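# Find the lighter check weight and place it on dish

## Task

Of four check weights, exactly one weighs less than the rest. Use the balance to find it (its pointer sits over white when the pans carry equal loads and leans to the side carrying less), then set that weight lying flat on the red dish while the other three stay off the dish. Nothing may end up inside or beneath any furniture. Apart from the weights and the dish, every object must finish resting directly on the furniture it starts on. Nothing may count as done if only a robot's grip keeps it there. At the end, open the grippers and move the arms away.

## Robot and tools

ROBOTS. Three identical i2rt Big YAM arms, arm1, arm2 and arm3, each with six revolute joints, a two-finger gripper and a wrist camera. Arms neither coordinate nor wait for one another; a slow or stopped arm does not hold the others back. The hand reaches roughly 1.0 m from the joint1 axis. With joints 1 and 6 at zero and the hand level and pointing forward, the wrist camera rides above the hand and faces the fingertips. Joints move at different speeds, so the hand can take a wide, curved path between postures.

FRAME. One shared scene frame, origin on the floor, +z upward. "hand" means the point halfway between the fingertips; its z axis runs along the fingers and the fingers open along its y axis. Each arm's foot pose is real but never printed.

execute_actions(actions, cameras). actions is a list holding exactly one action or nothing. An action is an object keyed by robot name ("arm1", "arm2", "arm3"), each holding {"joints": {...}}. Every joint value is an absolute target, not an offset, addressed by name: joint1_rad -2.879..2.879 (spin about the foot, positive counter-clockwise seen from above, 0 faces the direction the foot points); joint2_rad 0..3.141 (shoulder, 0 = upper arm pointing back roughly level, positive raises and then brings it forward); joint3_rad 0..3.019 (elbow, 0 = folded, positive opens); joint4_rad -1.692..1.57 (hand pitch, positive tips fingers up); joint5_rad -1.57..1.57 (sideways swing, positive to the arm's right); joint6_rad -2.094..2.094 (roll, positive clockwise seen from behind the hand); gripper_m 0..0.093 metres of fingertip gap. Done-tolerances: ±0.045, 0.14, 0.09, 0.055, 0.03, 0.035 rad and ±0.003 m. Any joint you list may be omitted; omitted joints or arms may still chase their earlier targets. All listed motions begin together and finish independently; one action lasts at most 15 s. Unknown keys or out-of-range values reject the whole call with no motion. cameras: list from arm1_cam_wrist, arm2_cam_wrist, arm3_cam_wrist, room_a, room_b, all; omitted/null/["all"] gives every camera, [] none. Images come at the end of the call in the order named by the "pictures" line. An empty actions list only returns state and images.

wait(seconds): 0 to 10 s, commands nothing, returns the same as an empty call. zoom_image(camera, region): region [x0,y0,x1,y1] in pixels of that camera's latest full image (504x504, origin top-left), at most 504 by 504. read_manual(section): only returns licence text. finished_scene(scene): ends scene 1 or 2 irreversibly and reports success; the goal must already hold and stay held.

RESULTS. joint_status tells how each commanded motion ended. off_target: stopped short and may keep pushing. contact_stop or time_out: target dropped, joint holds its resting spot; but after time_out a joint may keep a target no farther than 0.375, 0.375, 0.113, 0.225, 0.075, 0.3 rad (joints 1-6) from where it stands and keep pushing, listed in on_its_own, and it will move there if the way clears. Send its reported position to relieve that. "joint command not followed" (often with a cause line) means a self/inter-arm clearance check withheld that arm's joint targets; its gripper target still runs, affected joints read not_followed, and the arm may retry them on every later action until given targets that pass. on_its_own lists what was not commanded this call; "held at" is the held target, not the actual position. Loaded joints slowly sag; tiny target changes may not move a joint. If a call reports a stop, the later motion calls in the same reply are skipped.

CAUTIONS. The arms do not stop on touch and can push hard. A hard squeeze between two arms fails the task and ends the run; the collision check ignores fingers, gripper housings and wrist cameras and can be late, and no line reports arm-arm contact. Objects touching arms don't count. Don't drop, slam or knock things out of the work area or onto the floor, and keep everything out of and from under furniture. Loose objects may occasionally be nudged by something. Sustained pushing or holding heats motors: MOTOR HOT warns at 85 °C; at 100 °C an OVER-TEMPERATURE FAULT makes that arm and gripper go limp and fall, and its joints show limit_stop_at_motor_heat; resend targets afterward. Some heat carries into the next scene. The robot holds its last command while you think, so long replies let time pass.

CAMERAS. room_a and room_b are fixed in the room; wrist cameras move with the arms and their poses come from reported joints, so they can be several times less accurate. The calibration lists pinhole+radial intrinsics K, distortion D and T_world_to_cam (metres, scene frame to camera, OpenCV conventions) for scene 1's start; room cameras may differ by up to about 2.3 degrees and 9 mm, and results list cameras whose numbers changed.

SCENES. Two scenes with fresh random starts and the same robots and cameras; finished_scene returns the next task. If resuming from a summary, first send an empty execute_actions to learn the scene and task.

Each tool is called after "Request:" as name(argument=value, ...), one argument or row to a line, values as JSON.

## Session

I'll start by observing the scene.

Request:
execute_actions(
  actions=[],
)

Scene clock: 0.00 s.
Motor temperatures (°C, as the motors report them): arm1=[26 29 28 26 27 28] | arm2=[27 29 28 26 27 25] | arm3=[24 27 25 26 28 28]
arm1.joint_positions: joint1_rad=-0.749 joint2_rad=+0.546 joint3_rad=+1.471 joint4_rad=-1.342 joint5_rad=-0.247 joint6_rad=+0.542 gripper_m=+0.095
arm1.joint_status: not commanded
arm1.hand: x=+0.8510 y=+0.4100 z=+1.4049 quat_wxyz=(-0.529, -0.674, -0.492, +0.156) (m; scene frame)
arm2.joint_positions: joint1_rad=+0.852 joint2_rad=+0.507 joint3_rad=+1.422 joint4_rad=-1.568 joint5_rad=+0.082 joint6_rad=+0.792 gripper_m=+0.094
arm2.joint_status: not commanded
arm2.hand: x=+0.3101 y=-0.0406 z=+1.3980 quat_wxyz=(-0.426, -0.352, -0.821, -0.140) (m; scene frame)
arm3.joint_positions: joint1_rad=+0.606 joint2_rad=+0.622 joint3_rad=+1.618 joint4_rad=-1.570 joint5_rad=+0.101 joint6_rad=+0.161 gripper_m=+0.094
arm3.joint_status: not commanded
arm3.hand: x=-0.8373 y=-0.6632 z=+1.4350 quat_wxyz=(-0.462, -0.340, -0.807, +0.141) (m; scene frame)
pictures: arm1_cam_wrist, arm2_cam_wrist, arm3_cam_wrist, room_a, room_b
Images, in order (width x height): arm1_cam_wrist 504x504, arm2_cam_wrist 504x504, arm3_cam_wrist 504x504, room_a 504x504, room_b 504x504.

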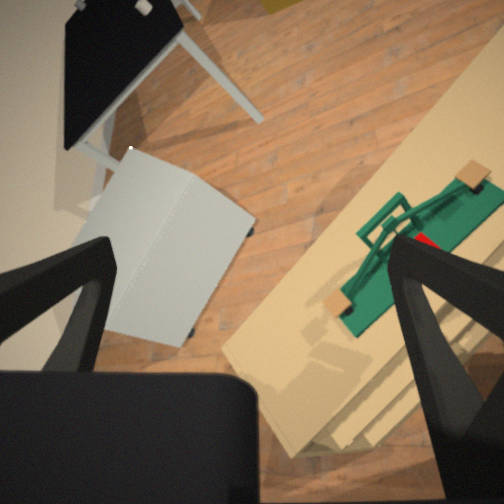

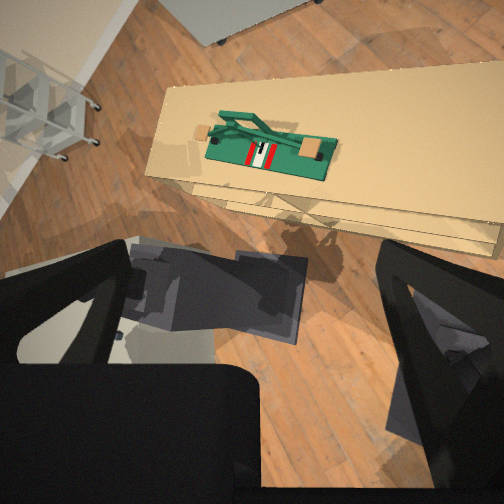

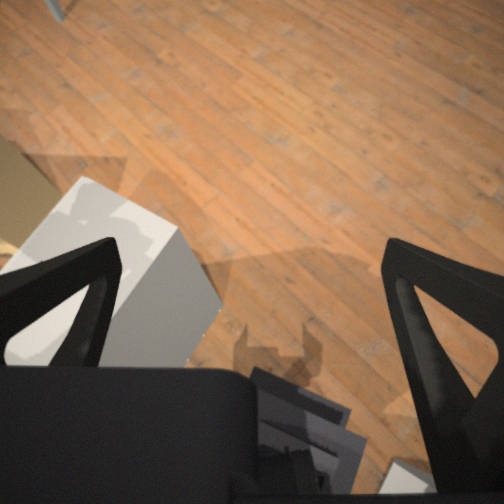

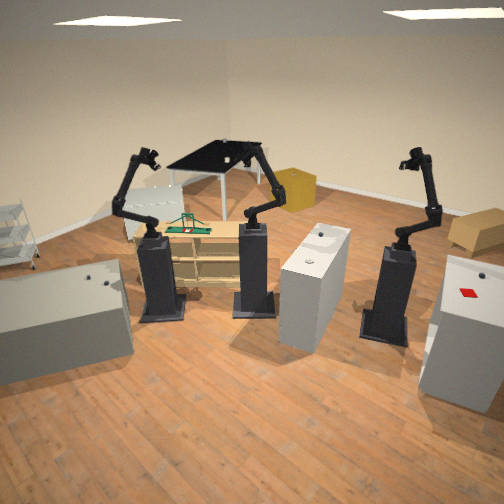

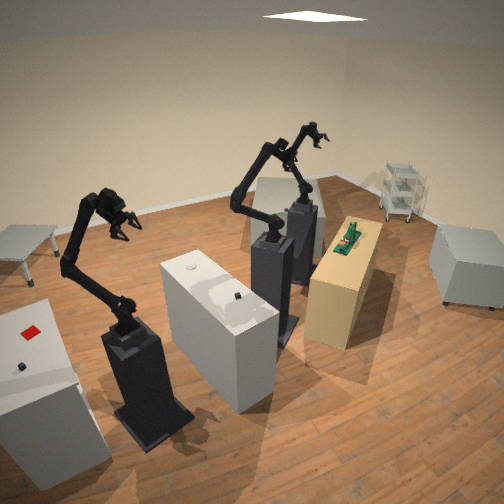

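Request:
zoom_image(
  camera="room_a",
  region=[0, 180, 252, 380],
)

Request:
zoom_image(
  camera="room_a",
  region=[252, 200, 504, 400],
)

Request:
zoom_image(
  camera="room_b",
  region=[0, 230, 280, 480],
)

Request:
zoom_image(
  camera="room_b",
  region=[220, 110, 420, 310],
)

Request:
zoom_image(
  camera="arm2_cam_wrist",
  region=[170, 80, 370, 220],
)

Request:
zoom_image(
  camera="arm1_cam_wrist",
  region=[300, 130, 504, 350],
)

Region (0, 180, 252, 380) of room_a's 504x504 image, scaled by 2.000, with more detail than that image has; it fills the top 400 rows of this view, and the rest is white.

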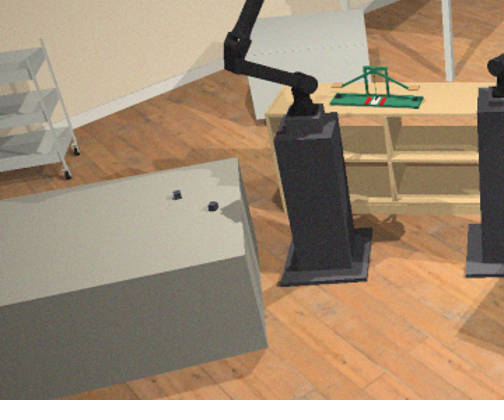

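Region (252, 200, 504, 400) of room_a's 504x504 image, scaled by 2.000, with more detail than that image has; it fills the top 400 rows of this view, and the rest is white.

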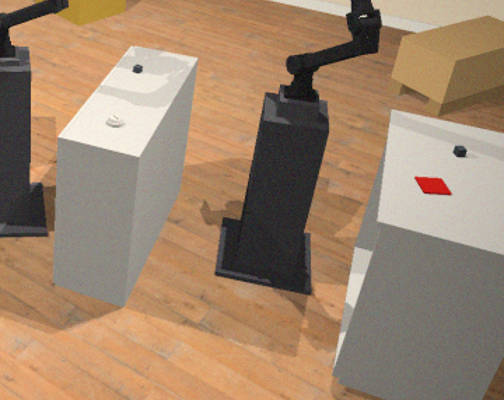

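Region (0, 230, 280, 480) of room_b's 504x504 image, scaled by 1.800, with more detail than that image has; it fills the top 450 rows of this view, and the rest is white.

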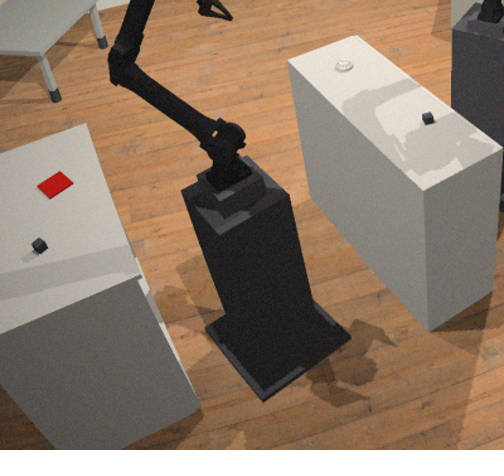

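Region (220, 110, 420, 310) of room_b's 504x504 image, scaled by 2.520, with more detail than that image has.

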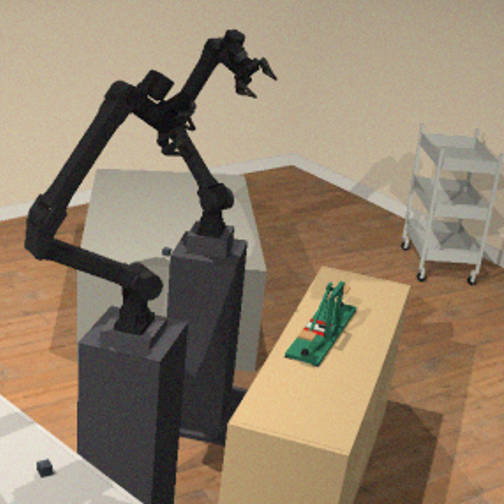

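Region (170, 80, 370, 220) of arm2_cam_wrist's 504x504 image, scaled by 2.520, with more detail than that image has; it fills the top 353 rows of this view, and the rest is white.

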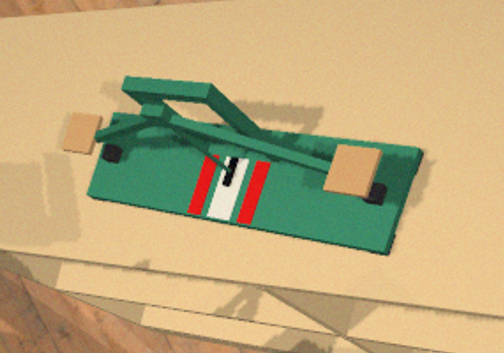

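Region (300, 130, 504, 350) of arm1_cam_wrist's 504x504 image, scaled by 2.291, with more detail than that image has; it fills the left 467 columns of this view, and the rest is white.

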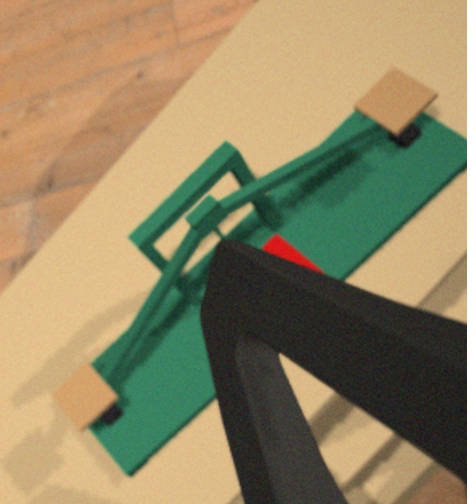

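Request:
execute_actions(
  actions=[
    {"arm1":{"joints":{"joint1_rad":2.25,"joint2_rad":1.69,"joint3_rad":1.39,"joint4_rad":-1.267,"joint5_rad":0,"joint6_rad":0}},"arm2":{"joints":{"joint1_rad":-1.54,"joint2_rad":2.0,"joint3_rad":1.642,"joint4_rad":-1.209,"joint5_rad":0,"joint6_rad":0}},"arm3":{"joints":{"joint1_rad":-2.1,"joint2_rad":1.985,"joint3_rad":2.005,"joint4_rad":-1.586,"joint5_rad":0,"joint6_rad":0}}},
  ],
)

Scene clock: 9.90 s.
Motor temperatures (°C, as the motors report them): arm1=[26 29 30 26 28 28] | arm2=[27 29 30 26 27 25] | arm3=[24 27 26 26 28 28]
arm1.joint_positions: joint1_rad=+2.256 joint2_rad=+1.702 joint3_rad=+1.377 joint4_rad=-1.264 joint5_rad=-0.001 joint6_rad=+0.008 gripper_m=+0.095
arm1.joint_status: all done
arm1.hand: x=+0.8291 y=+1.0853 z=+0.9418 quat_wxyz=(+0.006, +0.682, -0.732, +0.007) (m; scene frame)
arm2.joint_positions: joint1_rad=-1.546 joint2_rad=+2.015 joint3_rad=+1.626 joint4_rad=-1.201 joint5_rad=+0.002 joint6_rad=+0.015 gripper_m=+0.094
arm2.joint_status: all done
arm2.hand: x=-0.2667 y=-0.4422 z=+0.9191 quat_wxyz=(+0.000, -0.931, -0.366, -0.013) (m; scene frame)
arm3.joint_positions: joint1_rad=-2.111 joint2_rad=+2.007 joint3_rad=+1.992 joint4_rad=-1.575 joint5_rad=+0.000 joint6_rad=+0.006 gripper_m=+0.094
arm3.joint_status: all done
arm3.hand: x=-1.5768 y=-0.4620 z=+1.0279 quat_wxyz=(+0.000, -0.997, +0.079, -0.014) (m; scene frame)
pictures: arm1_cam_wrist, arm2_cam_wrist, arm3_cam_wrist, room_a, room_b
camera_calibration (this result's frames):
arm1_cam_wrist: T_world_to_cam=[[0.997492, -0.0683109, -0.0185206, -0.738436], [-0.0439754, -0.803207, 0.594074, 0.353361], [-0.0554576, -0.59177, -0.804197, 1.57204], [0, 0, 0, 1]] pos_world=[0.839305, 1.16367, 1.04063]
arm2_cam_wrist: T_world_to_cam=[[-0.676728, 0.736041, -0.0168219, 0.162952], [0.572354, 0.540329, 0.616811, -0.172528], [0.463087, 0.407785, -0.786932, 1.15095], [0, 0, 0, 1]] pos_world=[-0.323969, -0.496057, 1.01488]
arm3_cam_wrist: T_world_to_cam=[[0.137985, 0.990434, 0.000335619, 0.673197], [0.782202, -0.109182, 0.613383, 0.552632], [0.607553, -0.084375, -0.789785, 1.8532], [0, 0, 0, 1]] pos_world=[-1.65107, -0.450056, 1.12443]
Images, in order (width x height): arm1_cam_wrist 504x504, arm2_cam_wrist 504x504, arm3_cam_wrist 504x504, room_a 504x504, room_b 504x504.

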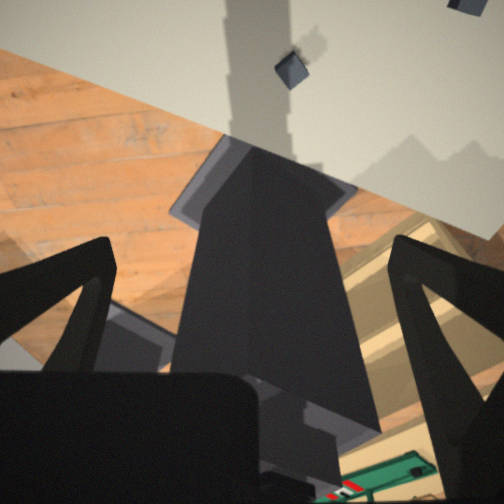

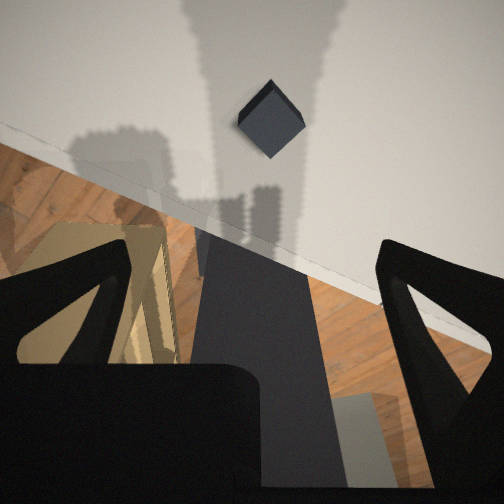

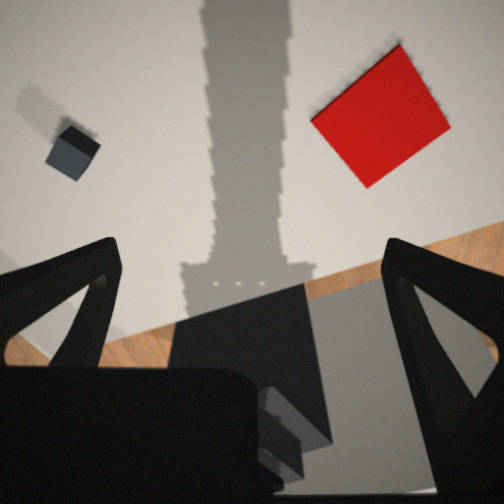

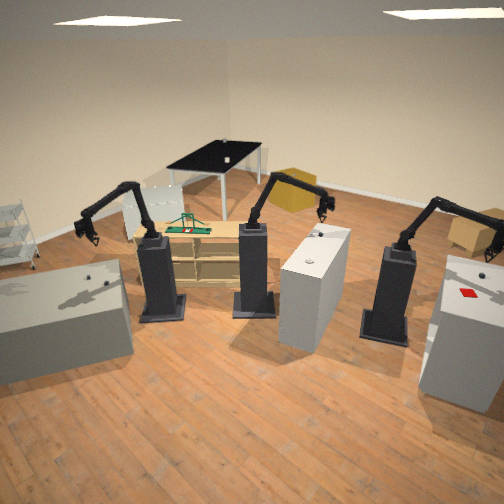

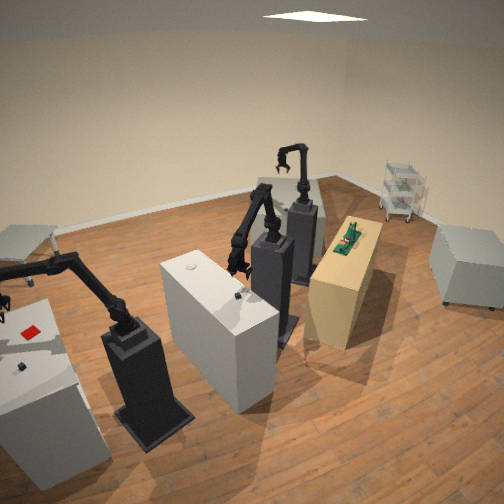

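Request:
zoom_image(
  camera="arm2_cam_wrist",
  region=[220, 70, 320, 170],
)

Request:
zoom_image(
  camera="arm1_cam_wrist",
  region=[250, 20, 350, 120],
)

Request:
zoom_image(
  camera="arm3_cam_wrist",
  region=[20, 100, 120, 200],
)

Region (220, 70, 320, 170) of arm2_cam_wrist's 504x504 image, scaled by 5.040, with more detail than that image has.

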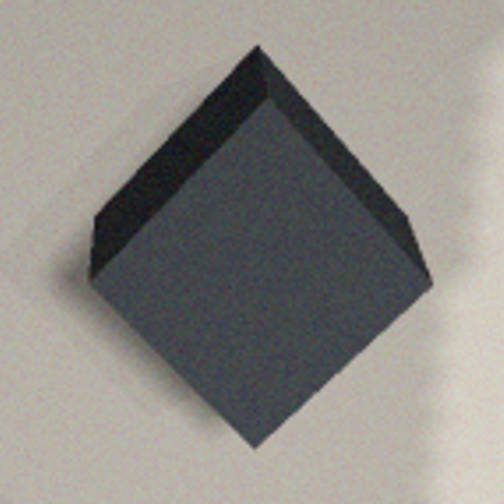

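Region (250, 20, 350, 120) of arm1_cam_wrist's 504x504 image, scaled by 5.040, with more detail than that image has.

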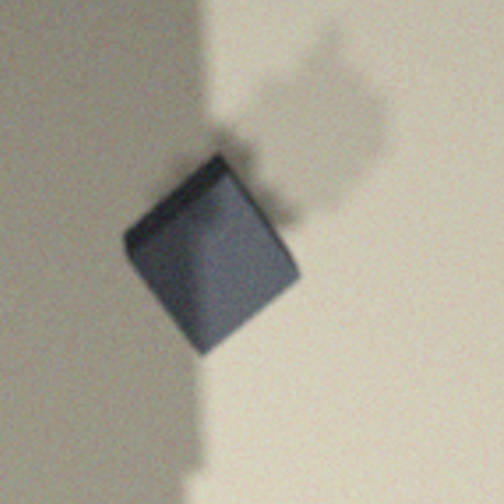

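Region (20, 100, 120, 200) of arm3_cam_wrist's 504x504 image, scaled by 5.040, with more detail than that image has.

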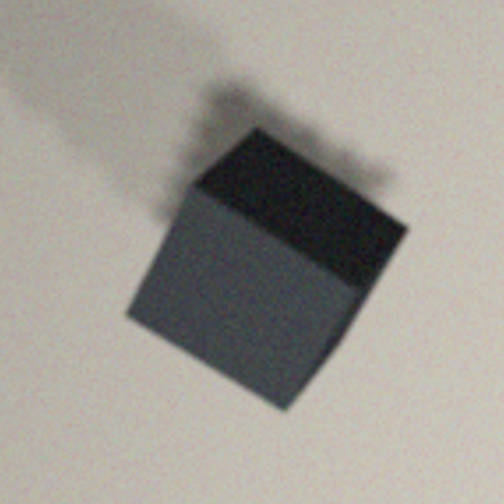

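Request:
execute_actions(
  actions=[
    {"arm1":{"joints":{"joint1_rad":2.154,"joint2_rad":2.29,"joint3_rad":1.14,"joint4_rad":-0.396,"joint6_rad":-0.738,"gripper_m":0.07}},"arm2":{"joints":{"joint1_rad":-1.56,"joint2_rad":2.088,"joint3_rad":1.557,"joint4_rad":-1.011,"joint6_rad":-0.774,"gripper_m":0.07}},"arm3":{"joints":{"joint1_rad":-1.824,"joint2_rad":1.96,"joint3_rad":1.562,"joint4_rad":-1.138,"joint6_rad":-0.618,"gripper_m":0.07}}},
  ],
  cameras=["arm1_cam_wrist","arm2_cam_wrist","arm3_cam_wrist"],
)

Scene clock: 15.03 s.
Motor temperatures (°C, as the motors report them): arm1=[26 29 30 26 28 28] | arm2=[27 29 30 26 27 25] | arm3=[24 28 27 26 28 28]
arm1.joint_positions: joint1_rad=+2.145 joint2_rad=+2.303 joint3_rad=+1.125 joint4_rad=-0.407 joint5_rad=+0.000 joint6_rad=-0.728 gripper_m=+0.070
arm1.joint_status: all done
arm1.hand: x=+0.8801 y=+1.0510 z=+0.5804 quat_wxyz=(+0.006, +0.873, -0.487, +0.003) (m; scene frame)
arm2.joint_positions: joint1_rad=-1.554 joint2_rad=+2.106 joint3_rad=+1.544 joint4_rad=-1.020 joint5_rad=+0.002 joint6_rad=-0.759 gripper_m=+0.070
arm2.joint_status: all done
arm2.hand: x=-0.2684 y=-0.4386 z=+0.8385 quat_wxyz=(-0.005, -0.727, -0.687, -0.008) (m; scene frame)
arm3.joint_positions: joint1_rad=-1.826 joint2_rad=+1.945 joint3_rad=+1.569 joint4_rad=-1.154 joint5_rad=-0.001 joint6_rad=-0.609 gripper_m=+0.070
arm3.joint_status: all done
arm3.hand: x=-1.5462 y=-0.6342 z=+0.9067 quat_wxyz=(+0.003, -0.932, -0.362, +0.016) (m; scene frame)
pictures: arm1_cam_wrist, arm2_cam_wrist, arm3_cam_wrist
camera_calibration (this result's frames):
arm1_cam_wrist: T_world_to_cam=[[0.848753, 0.528046, -0.0280354, -1.28869], [0.440656, -0.676988, 0.5895, -0.0137005], [0.292304, -0.512693, -0.807282, 0.876497], [0, 0, 0, 1]] pos_world=[0.843616, 1.12059, 0.679527]
arm2_cam_wrist: T_world_to_cam=[[-0.997782, 0.0615208, -0.0254148, -0.217078], [0.0338765, 0.798, 0.601705, -0.142606], [0.0572983, 0.599509, -0.798314, 1.07151], [0, 0, 0, 1]] pos_world=[-0.273162, -0.515227, 0.935693]
arm3_cam_wrist: T_world_to_cam=[[-0.68978, 0.723853, 0.0154998, -0.623078], [0.60145, 0.560957, 0.568846, 0.770065], [0.403066, 0.401701, -0.822298, 1.74593], [0, 0, 0, 1]] pos_world=[-1.59667, -0.682299, 1.00729]
Images, in order (width x height): arm1_cam_wrist 504x504, arm2_cam_wrist 504x504, arm3_cam_wrist 504x504.

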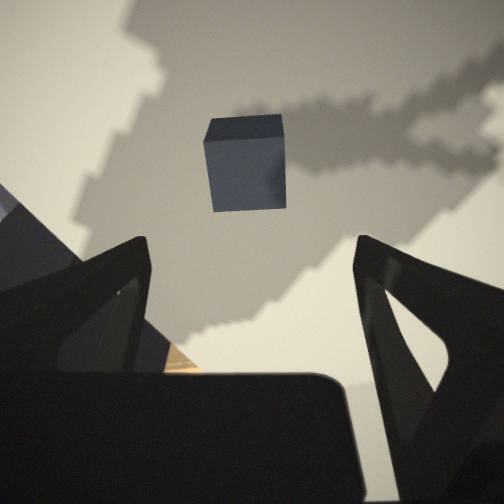

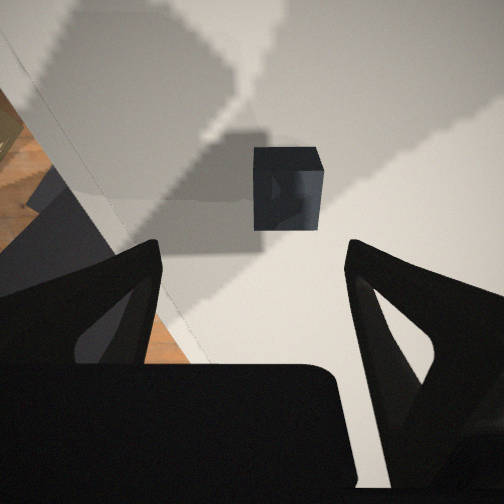

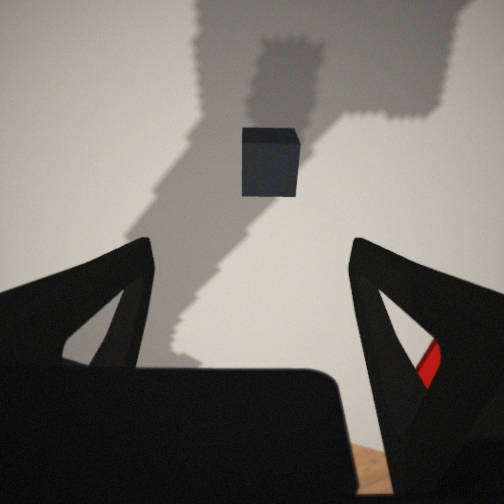

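Request:
zoom_image(
  camera="arm1_cam_wrist",
  region=[180, 100, 320, 240],
)

Request:
zoom_image(
  camera="arm2_cam_wrist",
  region=[220, 120, 360, 260],
)

Request:
zoom_image(
  camera="arm3_cam_wrist",
  region=[200, 100, 340, 240],
)

Region (180, 100, 320, 240) of arm1_cam_wrist's 504x504 image, scaled by 3.600, with more detail than that image has.

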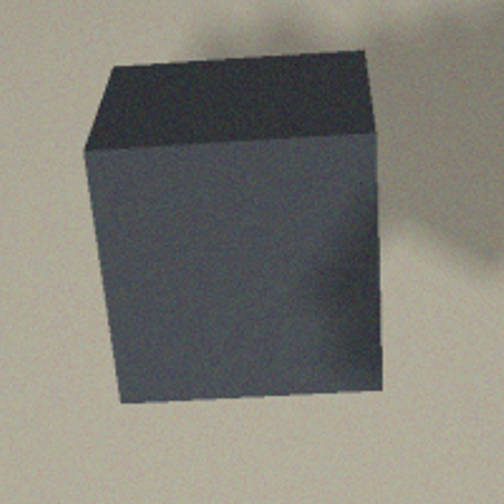

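Region (220, 120, 360, 260) of arm2_cam_wrist's 504x504 image, scaled by 3.600, with more detail than that image has.

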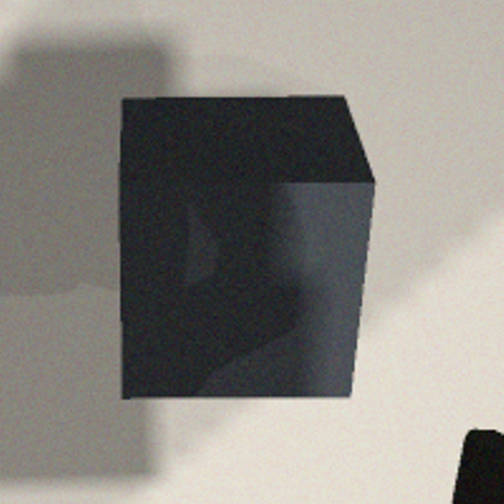

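Region (200, 100, 340, 240) of arm3_cam_wrist's 504x504 image, scaled by 3.600, with more detail than that image has.

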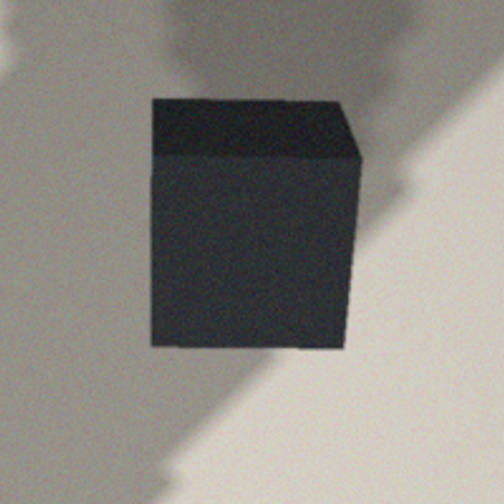

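Request:
execute_actions(
  actions=[
    {"arm1":{"joints":{"joint1_rad":2.168,"joint2_rad":2.419,"joint3_rad":1.191,"joint4_rad":-0.306,"joint6_rad":-0.787}},"arm2":{"joints":{"joint1_rad":-1.582,"joint2_rad":2.175,"joint3_rad":1.549,"joint4_rad":-0.902,"joint6_rad":-0.793,"gripper_m":0.078}}},
  ],
  cameras=["arm1_cam_wrist","arm2_cam_wrist"],
)

Scene clock: 19.17 s.
Motor temperatures (°C, as the motors report them): arm1=[26 29 30 26 28 28] | arm2=[27 30 30 26 28 25] | arm3=[24 28 27 26 28 28]
arm1.joint_positions: joint1_rad=+2.160 joint2_rad=+2.415 joint3_rad=+1.185 joint4_rad=-0.312 joint5_rad=+0.000 joint6_rad=-0.777 gripper_m=+0.070
arm1.joint_status: all done
arm1.hand: x=+0.8760 y=+1.0683 z=+0.5381 quat_wxyz=(-0.014, +0.889, -0.458, -0.003) (m; scene frame)
arm2.joint_positions: joint1_rad=-1.581 joint2_rad=+2.185 joint3_rad=+1.542 joint4_rad=-0.911 joint5_rad=+0.001 joint6_rad=-0.778 gripper_m=+0.078
arm2.joint_status: all done
arm2.hand: x=-0.2873 y=-0.4347 z=+0.7919 quat_wxyz=(-0.005, -0.729, -0.684, +0.006) (m; scene frame)
arm3.joint_positions: joint1_rad=-1.826 joint2_rad=+1.945 joint3_rad=+1.569 joint4_rad=-1.154 joint5_rad=-0.001 joint6_rad=-0.610 gripper_m=+0.070
arm3.joint_status: not commanded
arm3.hand: x=-1.5462 y=-0.6342 z=+0.9067 quat_wxyz=(+0.003, -0.932, -0.362, +0.016) (m; scene frame)
pictures: arm1_cam_wrist, arm2_cam_wrist
camera_calibration (this result's frames):
arm1_cam_wrist: T_world_to_cam=[[0.812969, 0.582305, 0.00141654, -1.33798], [0.479937, -0.671424, 0.564668, -0.00221539], [0.32976, -0.458378, -0.825317, 0.771317], [0, 0, 0, 1]] pos_world=[0.834448, 1.13118, 0.639728]
arm2_cam_wrist: T_world_to_cam=[[-0.997587, 0.0691545, -0.00619537, -0.249191], [0.0524501, 0.80906, 0.58538, -0.0939946], [0.0454941, 0.583643, -0.810735, 1.03265], [0, 0, 0, 1]] pos_world=[-0.290639, -0.509419, 0.890685]
Images, in order (width x height): arm1_cam_wrist 504x504, arm2_cam_wrist 504x504.

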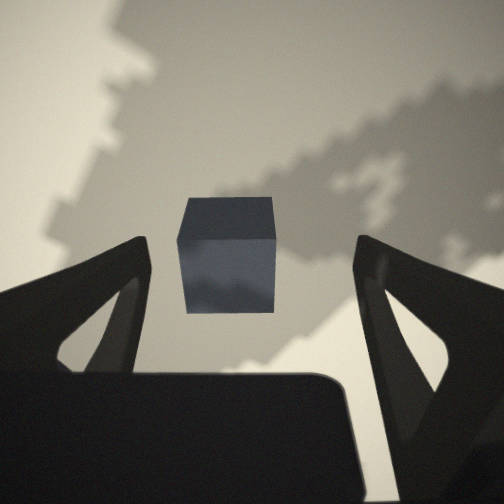

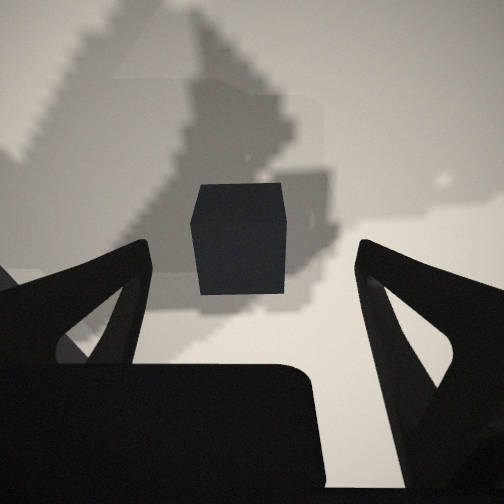

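Request:
zoom_image(
  camera="arm1_cam_wrist",
  region=[130, 170, 380, 340],
)

Request:
zoom_image(
  camera="arm2_cam_wrist",
  region=[130, 160, 380, 330],
)

Region (130, 170, 380, 340) of arm1_cam_wrist's 504x504 image, scaled by 2.016, with more detail than that image has; it fills the top 343 rows of this view, and the rest is white.

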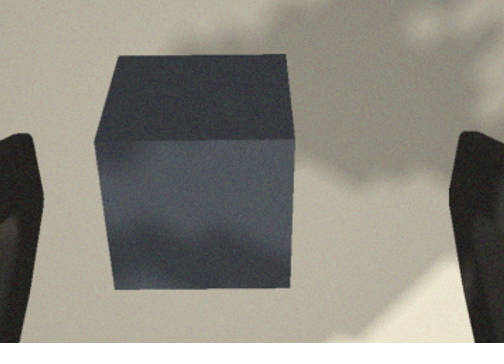

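Region (130, 160, 380, 330) of arm2_cam_wrist's 504x504 image, scaled by 2.016, with more detail than that image has; it fills the top 343 rows of this view, and the rest is white.

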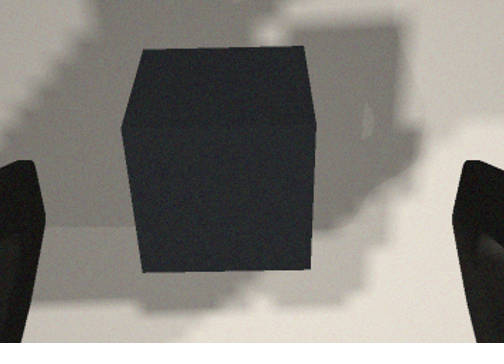

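Request:
execute_actions(
  actions=[
    {"arm1":{"joints":{"joint2_rad":2.437,"gripper_m":0.05}},"arm2":{"joints":{"joint1_rad":-1.561,"joint2_rad":2.2,"gripper_m":0.05}}},
  ],
  cameras=["arm1_cam_wrist","arm2_cam_wrist"],
)

Scene clock: 21.00 s.
Motor temperatures (°C, as the motors report them): arm1=[26 29 30 26 28 28] | arm2=[27 30 30 26 28 25] | arm3=[24 28 27 26 28 28]
arm1.joint_positions: joint1_rad=+2.160 joint2_rad=+2.415 joint3_rad=+1.185 joint4_rad=-0.312 joint5_rad=+0.000 joint6_rad=-0.778 gripper_m=+0.050
arm1.joint_status: all done
arm1.hand: x=+0.8760 y=+1.0683 z=+0.5381 quat_wxyz=(-0.014, +0.889, -0.458, -0.003) (m; scene frame)
arm2.joint_positions: joint1_rad=-1.565 joint2_rad=+2.192 joint3_rad=+1.542 joint4_rad=-0.911 joint5_rad=+0.001 joint6_rad=-0.779 gripper_m=+0.050
arm2.joint_status: all done
arm2.hand: x=-0.2800 y=-0.4406 z=+0.7881 quat_wxyz=(-0.005, -0.724, -0.690, +0.003) (m; scene frame)
arm3.joint_positions: joint1_rad=-1.826 joint2_rad=+1.945 joint3_rad=+1.569 joint4_rad=-1.154 joint5_rad=-0.001 joint6_rad=-0.610 gripper_m=+0.070
arm3.joint_status: not commanded
arm3.hand: x=-1.5462 y=-0.6342 z=+0.9067 quat_wxyz=(+0.003, -0.932, -0.362, +0.016) (m; scene frame)
pictures: arm1_cam_wrist, arm2_cam_wrist
camera_calibration (this result's frames):
arm1_cam_wrist: T_world_to_cam=[[0.812747, 0.582615, 0.00142371, -1.33812], [0.480187, -0.67124, 0.564675, -0.00263529], [0.329944, -0.458254, -0.825312, 0.771022], [0, 0, 0, 1]] pos_world=[0.834423, 1.13116, 0.639727]
arm2_cam_wrist: T_world_to_cam=[[-0.998508, 0.0535039, -0.010912, -0.244981], [0.0368115, 0.807155, 0.589191, -0.0955391], [0.0403317, 0.58791, -0.80792, 1.03084], [0, 0, 0, 1]] pos_world=[-0.282674, -0.515817, 0.886451]
Images, in order (width x height): arm1_cam_wrist 504x504, arm2_cam_wrist 504x504.

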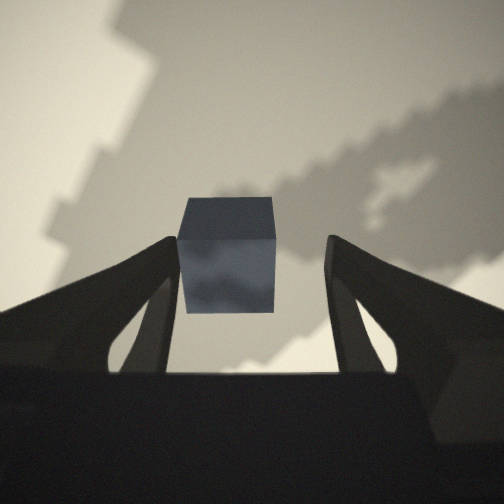

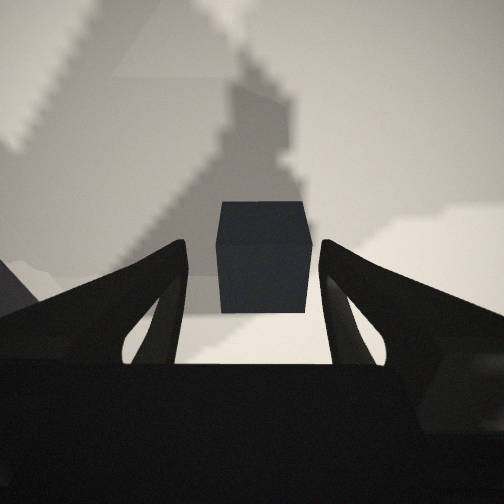

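Request:
execute_actions(
  actions=[
    {"arm1":{"joints":{"joint2_rad":2.452}},"arm2":{"joints":{"gripper_m":0.02}}},
  ],
  cameras=["arm1_cam_wrist","arm2_cam_wrist"],
)

Scene clock: 21.77 s.
Motor temperatures (°C, as the motors report them): arm1=[26 29 30 26 28 28] | arm2=[27 30 30 26 28 25] | arm3=[24 28 27 26 28 28]
arm1.joint_positions: joint1_rad=+2.160 joint2_rad=+2.435 joint3_rad=+1.185 joint4_rad=-0.312 joint5_rad=+0.000 joint6_rad=-0.778 gripper_m=+0.050
arm1.joint_status: all done
arm1.hand: x=+0.8747 y=+1.0603 z=+0.5290 quat_wxyz=(-0.005, +0.889, -0.458, +0.000) (m; scene frame)
arm2.joint_positions: joint1_rad=-1.565 joint2_rad=+2.192 joint3_rad=+1.542 joint4_rad=-0.910 joint5_rad=+0.001 joint6_rad=-0.779 gripper_m=+0.029
arm2.joint_status: gripper_m off_target (ended at +0.029, target +0.020)
arm2.hand: x=-0.2802 y=-0.4408 z=+0.7878 quat_wxyz=(-0.005, -0.724, -0.690, +0.003) (m; scene frame)
arm3.joint_positions: joint1_rad=-1.826 joint2_rad=+1.945 joint3_rad=+1.569 joint4_rad=-1.154 joint5_rad=-0.001 joint6_rad=-0.610 gripper_m=+0.070
arm3.joint_status: not commanded
arm3.hand: x=-1.5462 y=-0.6342 z=+0.9067 quat_wxyz=(+0.003, -0.932, -0.362, +0.016) (m; scene frame)
pictures: arm1_cam_wrist, arm2_cam_wrist
camera_calibration (this result's frames):
arm1_cam_wrist: T_world_to_cam=[[0.812765, 0.582457, -0.0125407, -1.32487], [0.481939, -0.660096, 0.576201, -0.0217216], [0.327334, -0.47436, -0.817212, 0.775326], [0, 0, 0, 1]] pos_world=[0.833486, 1.12512, 0.629507]
arm2_cam_wrist: T_world_to_cam=[[-0.998534, 0.0531263, -0.0103745, -0.245719], [0.0368441, 0.807473, 0.588753, -0.0947977], [0.0396554, 0.587507, -0.808247, 1.03064], [0, 0, 0, 1]] pos_world=[-0.282736, -0.515905, 0.886271]
Images, in order (width x height): arm1_cam_wrist 504x504, arm2_cam_wrist 504x504.

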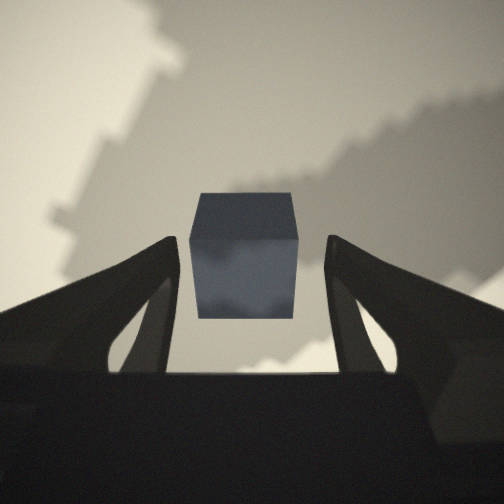

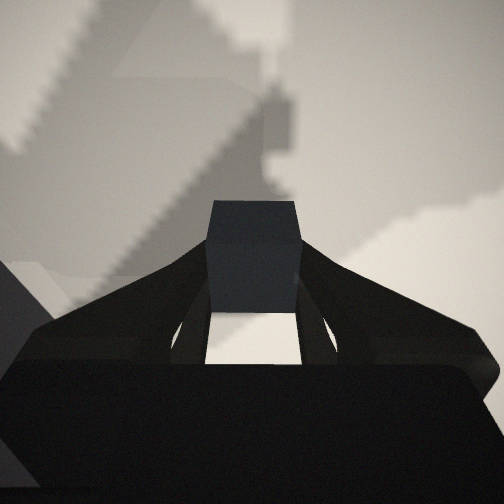

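Request:
execute_actions(
  actions=[
    {"arm1":{"joints":{"gripper_m":0.02}},"arm2":{"joints":{"joint2_rad":2.12,"joint3_rad":1.645,"joint4_rad":-1.088}}},
  ],
  cameras=["arm1_cam_wrist","arm2_cam_wrist"],
)

Scene clock: 23.43 s.
Motor temperatures (°C, as the motors report them): arm1=[26 29 30 26 28 28] | arm2=[27 30 30 26 28 25] | arm3=[24 28 27 26 28 28]
arm1.joint_positions: joint1_rad=+2.160 joint2_rad=+2.435 joint3_rad=+1.185 joint4_rad=-0.312 joint5_rad=-0.002 joint6_rad=-0.778 gripper_m=+0.030
arm1.joint_status: gripper_m off_target (ended at +0.029, target +0.020)
arm1.hand: x=+0.8744 y=+1.0603 z=+0.5288 quat_wxyz=(-0.005, +0.889, -0.458, -0.001) (m; scene frame)
arm2.joint_positions: joint1_rad=-1.565 joint2_rad=+2.141 joint3_rad=+1.596 joint4_rad=-1.080 joint5_rad=+0.001 joint6_rad=-0.779 gripper_m=+0.029
arm2.joint_status: all done
arm2.hand: x=-0.2753 y=-0.4355 z=+0.8356 quat_wxyz=(-0.006, -0.723, -0.690, -0.029) (m; scene frame)
arm3.joint_positions: joint1_rad=-1.826 joint2_rad=+1.945 joint3_rad=+1.569 joint4_rad=-1.154 joint5_rad=-0.001 joint6_rad=-0.610 gripper_m=+0.070
arm3.joint_status: not commanded
arm3.hand: x=-1.5462 y=-0.6342 z=+0.9067 quat_wxyz=(+0.003, -0.932, -0.362, +0.016) (m; scene frame)
pictures: arm1_cam_wrist, arm2_cam_wrist
camera_calibration (this result's frames):
arm1_cam_wrist: T_world_to_cam=[[0.8123, 0.583087, -0.0133521, -1.32439], [0.483098, -0.659826, 0.57554, -0.0223896], [0.32678, -0.473961, -0.817665, 0.775609], [0, 0, 0, 1]] pos_world=[0.833166, 1.12507, 0.629391]
arm2_cam_wrist: T_world_to_cam=[[-0.997032, 0.0534319, -0.055419, -0.202448], [0.00714621, 0.781027, 0.624456, -0.176877], [0.0766496, 0.622207, -0.779091, 1.06693], [0, 0, 0, 1]] pos_world=[-0.282364, -0.51489, 0.930471]
Images, in order (width x height): arm1_cam_wrist 504x504, arm2_cam_wrist 504x504.

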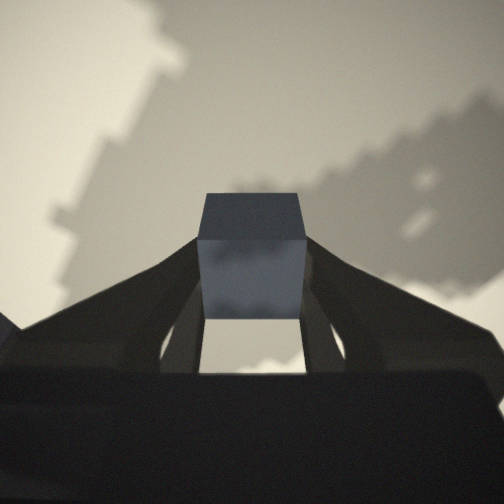

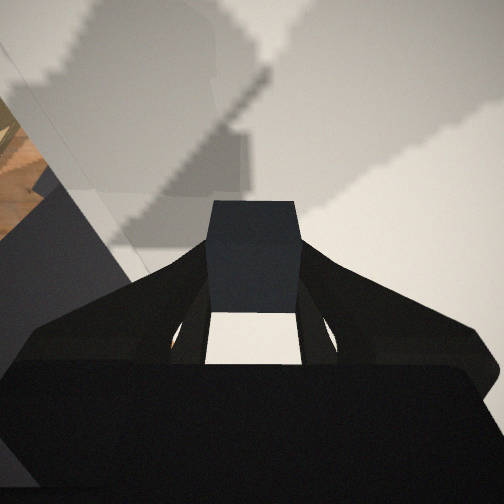

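Request:
execute_actions(
  actions=[
    {"arm1":{"joints":{"joint1_rad":-0.168,"joint2_rad":1.765,"joint3_rad":1.265,"joint4_rad":-1.043,"joint6_rad":-1.58}},"arm2":{"joints":{"joint1_rad":0.818,"joint3_rad":1.675,"joint6_rad":-0.64}}},
  ],
  cameras=["arm1_cam_wrist","arm2_cam_wrist","room_a"],
)

Scene clock: 26.67 s.
Motor temperatures (°C, as the motors report them): arm1=[26 30 30 26 28 28] | arm2=[27 30 31 26 28 25] | arm3=[24 28 27 26 28 28]
arm1.joint_positions: joint1_rad=-0.175 joint2_rad=+1.767 joint3_rad=+1.254 joint4_rad=-1.035 joint5_rad=+0.003 joint6_rad=-1.570 gripper_m=+0.029
arm1.joint_status: all done
arm1.hand: x=+1.0992 y=+0.1904 z=+0.8686 quat_wxyz=(-0.004, +0.318, -0.948, +0.012) (m; scene frame)
arm2.joint_positions: joint1_rad=+0.818 joint2_rad=+2.141 joint3_rad=+1.648 joint4_rad=-1.080 joint5_rad=-0.001 joint6_rad=-0.654 gripper_m=+0.029
arm2.joint_status: all done
arm2.hand: x=+0.7836 y=-0.0413 z=+0.8622 quat_wxyz=(-0.004, +0.314, -0.949, +0.004) (m; scene frame)
arm3.joint_positions: joint1_rad=-1.826 joint2_rad=+1.945 joint3_rad=+1.569 joint4_rad=-1.154 joint5_rad=-0.001 joint6_rad=-0.610 gripper_m=+0.070
arm3.joint_status: not commanded
arm3.hand: x=-1.5462 y=-0.6342 z=+0.9067 quat_wxyz=(+0.003, -0.932, -0.362, +0.016) (m; scene frame)
pictures: arm1_cam_wrist, arm2_cam_wrist, room_a
camera_calibration (this result's frames):
arm1_cam_wrist: T_world_to_cam=[[0.605293, -0.795994, 0.00374657, -0.519998], [-0.649651, -0.49128, 0.58017, 0.308349], [-0.459972, -0.353607, -0.814487, 1.40679], [0, 0, 0, 1]] pos_world=[1.16215, 0.235021, 0.968865]
arm2_cam_wrist: T_world_to_cam=[[0.592664, -0.805447, 0.00193031, -0.496916], [-0.648718, -0.475917, 0.593858, -0.0205816], [-0.477403, -0.353211, -0.804567, 1.17702], [0, 0, 0, 1]] pos_world=[0.843065, 0.00570174, 0.960174]
Images, in order (width x height): arm1_cam_wrist 504x504, arm2_cam_wrist 504x504, room_a 504x504.

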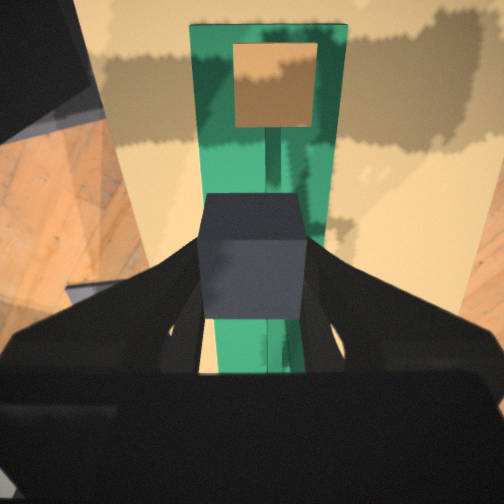

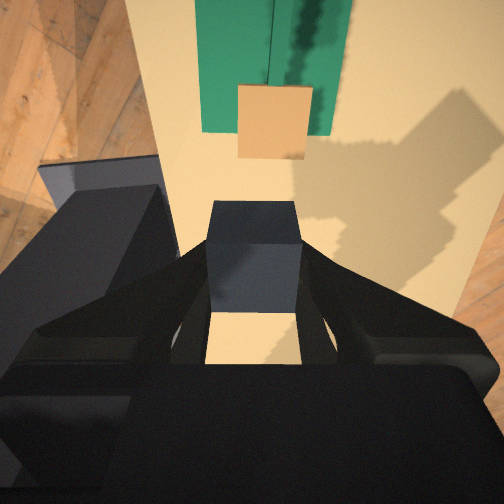

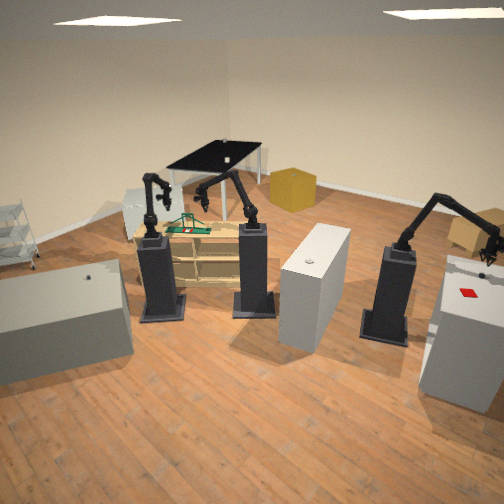

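Request:
zoom_image(
  camera="arm1_cam_wrist",
  region=[180, 10, 360, 190],
)

Request:
zoom_image(
  camera="arm2_cam_wrist",
  region=[180, 0, 360, 180],
)

Request:
zoom_image(
  camera="arm1_cam_wrist",
  region=[180, 180, 330, 330],
)

Request:
zoom_image(
  camera="arm2_cam_wrist",
  region=[180, 180, 330, 330],
)

Request:
zoom_image(
  camera="room_a",
  region=[130, 165, 250, 255],
)

Region (180, 10, 360, 190) of arm1_cam_wrist's 504x504 image, scaled by 2.800, with more detail than that image has.

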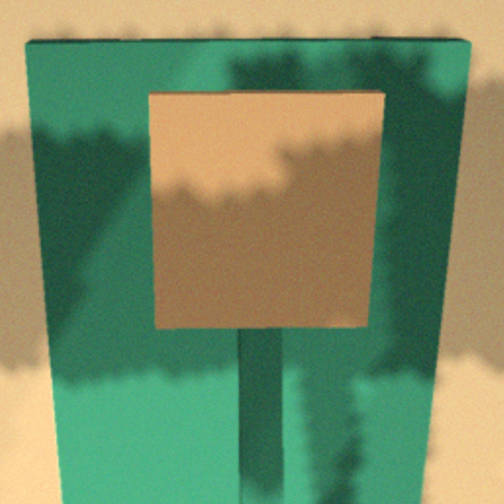

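Region (180, 0, 360, 180) of arm2_cam_wrist's 504x504 image, scaled by 2.800, with more detail than that image has.

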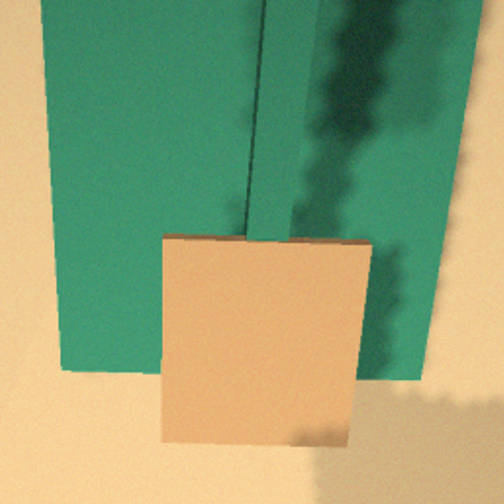

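Region (180, 180, 330, 330) of arm1_cam_wrist's 504x504 image, scaled by 3.360, with more detail than that image has.

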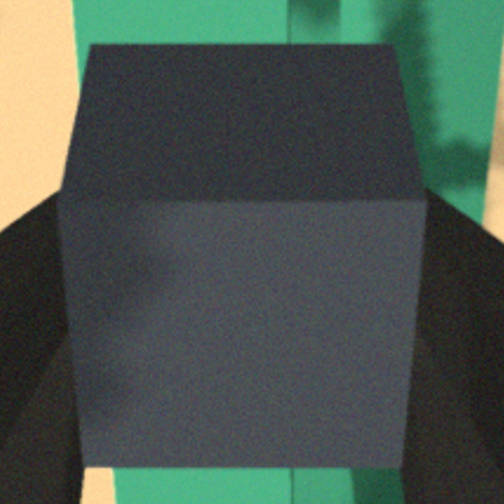

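Region (180, 180, 330, 330) of arm2_cam_wrist's 504x504 image, scaled by 3.360, with more detail than that image has.

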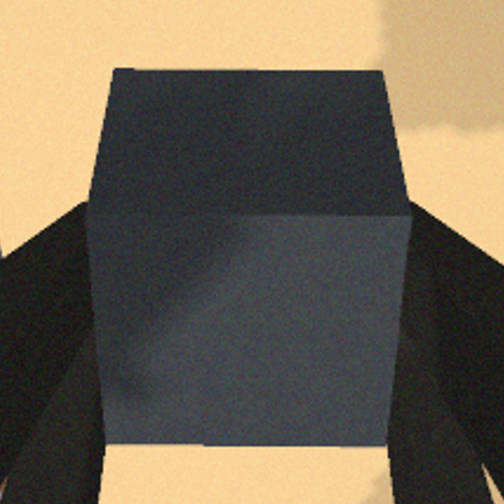

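Region (130, 165, 250, 255) of room_a's 504x504 image, scaled by 4.200, with more detail than that image has; it fills the top 378 rows of this view, and the rest is white.

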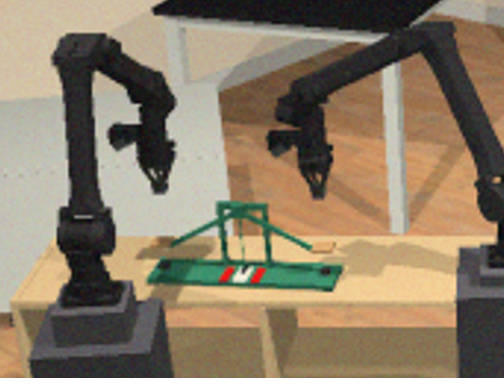

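Request:
execute_actions(
  actions=[
    {"arm1":{"joints":{"joint1_rad":-0.133,"joint2_rad":1.945,"joint3_rad":1.235,"joint4_rad":-0.852,"joint6_rad":-1.535}},"arm2":{"joints":{"joint1_rad":0.795,"joint2_rad":2.287,"joint3_rad":1.685,"joint4_rad":-0.934}}},
  ],
  cameras=["arm1_cam_wrist","arm2_cam_wrist","room_a"],
)

Scene clock: 31.03 s.
Motor temperatures (°C, as the motors report them): arm1=[26 30 30 26 28 28] | arm2=[27 31 31 26 28 25] | arm3=[24 28 27 26 28 28]
arm1.joint_positions: joint1_rad=-0.135 joint2_rad=+1.971 joint3_rad=+1.212 joint4_rad=-0.859 joint5_rad=+0.002 joint6_rad=-1.545 gripper_m=+0.029
arm1.joint_status: all done
arm1.hand: x=+1.1130 y=+0.2051 z=+0.7573 quat_wxyz=(+0.008, +0.325, -0.946, -0.022) (m; scene frame)
arm2.joint_positions: joint1_rad=+0.798 joint2_rad=+2.319 joint3_rad=+1.650 joint4_rad=-0.942 joint5_rad=-0.001 joint6_rad=-0.654 gripper_m=+0.029
arm2.joint_status: all done
arm2.hand: x=+0.7838 y=-0.0544 z=+0.7550 quat_wxyz=(+0.014, +0.305, -0.952, -0.003) (m; scene frame)
arm3.joint_positions: joint1_rad=-1.826 joint2_rad=+1.945 joint3_rad=+1.569 joint4_rad=-1.154 joint5_rad=-0.001 joint6_rad=-0.610 gripper_m=+0.070
arm3.joint_status: not commanded
arm3.hand: x=-1.5462 y=-0.6342 z=+0.9067 quat_wxyz=(+0.003, -0.932, -0.362, +0.016) (m; scene frame)
pictures: arm1_cam_wrist, arm2_cam_wrist, room_a
camera_calibration (this result's frames):
arm1_cam_wrist: T_world_to_cam=[[0.615213, -0.785536, -0.0666814, -0.476127], [-0.617239, -0.532567, 0.579127, 0.362348], [-0.490438, -0.315128, -0.812506, 1.35225], [0, 0, 0, 1]] pos_world=[1.17977, 0.24509, 0.857114]
arm2_cam_wrist: T_world_to_cam=[[0.575697, -0.817369, -0.0219254, -0.476732], [-0.63457, -0.463535, 0.61843, 0.008035], [-0.515649, -0.342116, -0.785534, 1.10244], [0, 0, 0, 1]] pos_world=[0.848022, -0.00878109, 0.850579]
Images, in order (width x height): arm1_cam_wrist 504x504, arm2_cam_wrist 504x504, room_a 504x504.

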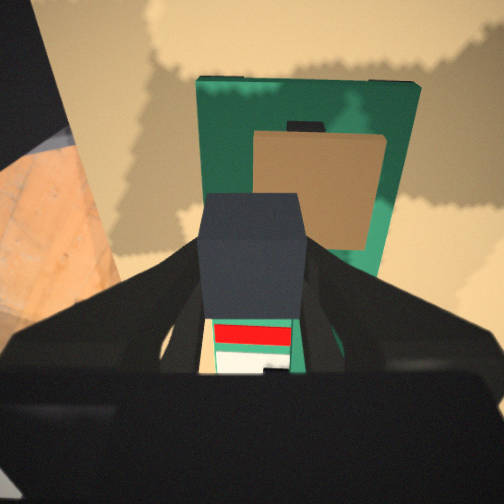

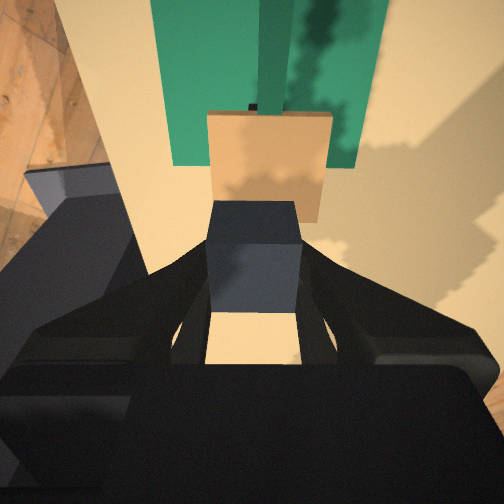

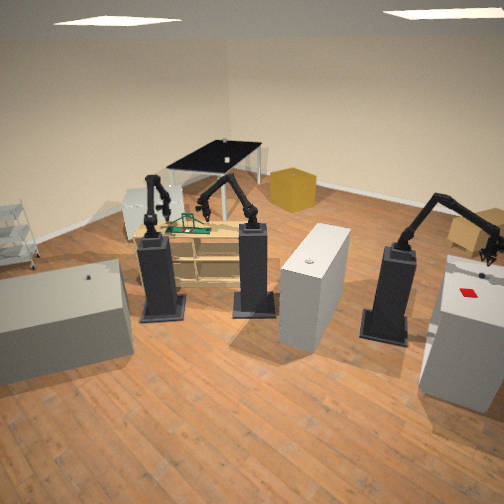

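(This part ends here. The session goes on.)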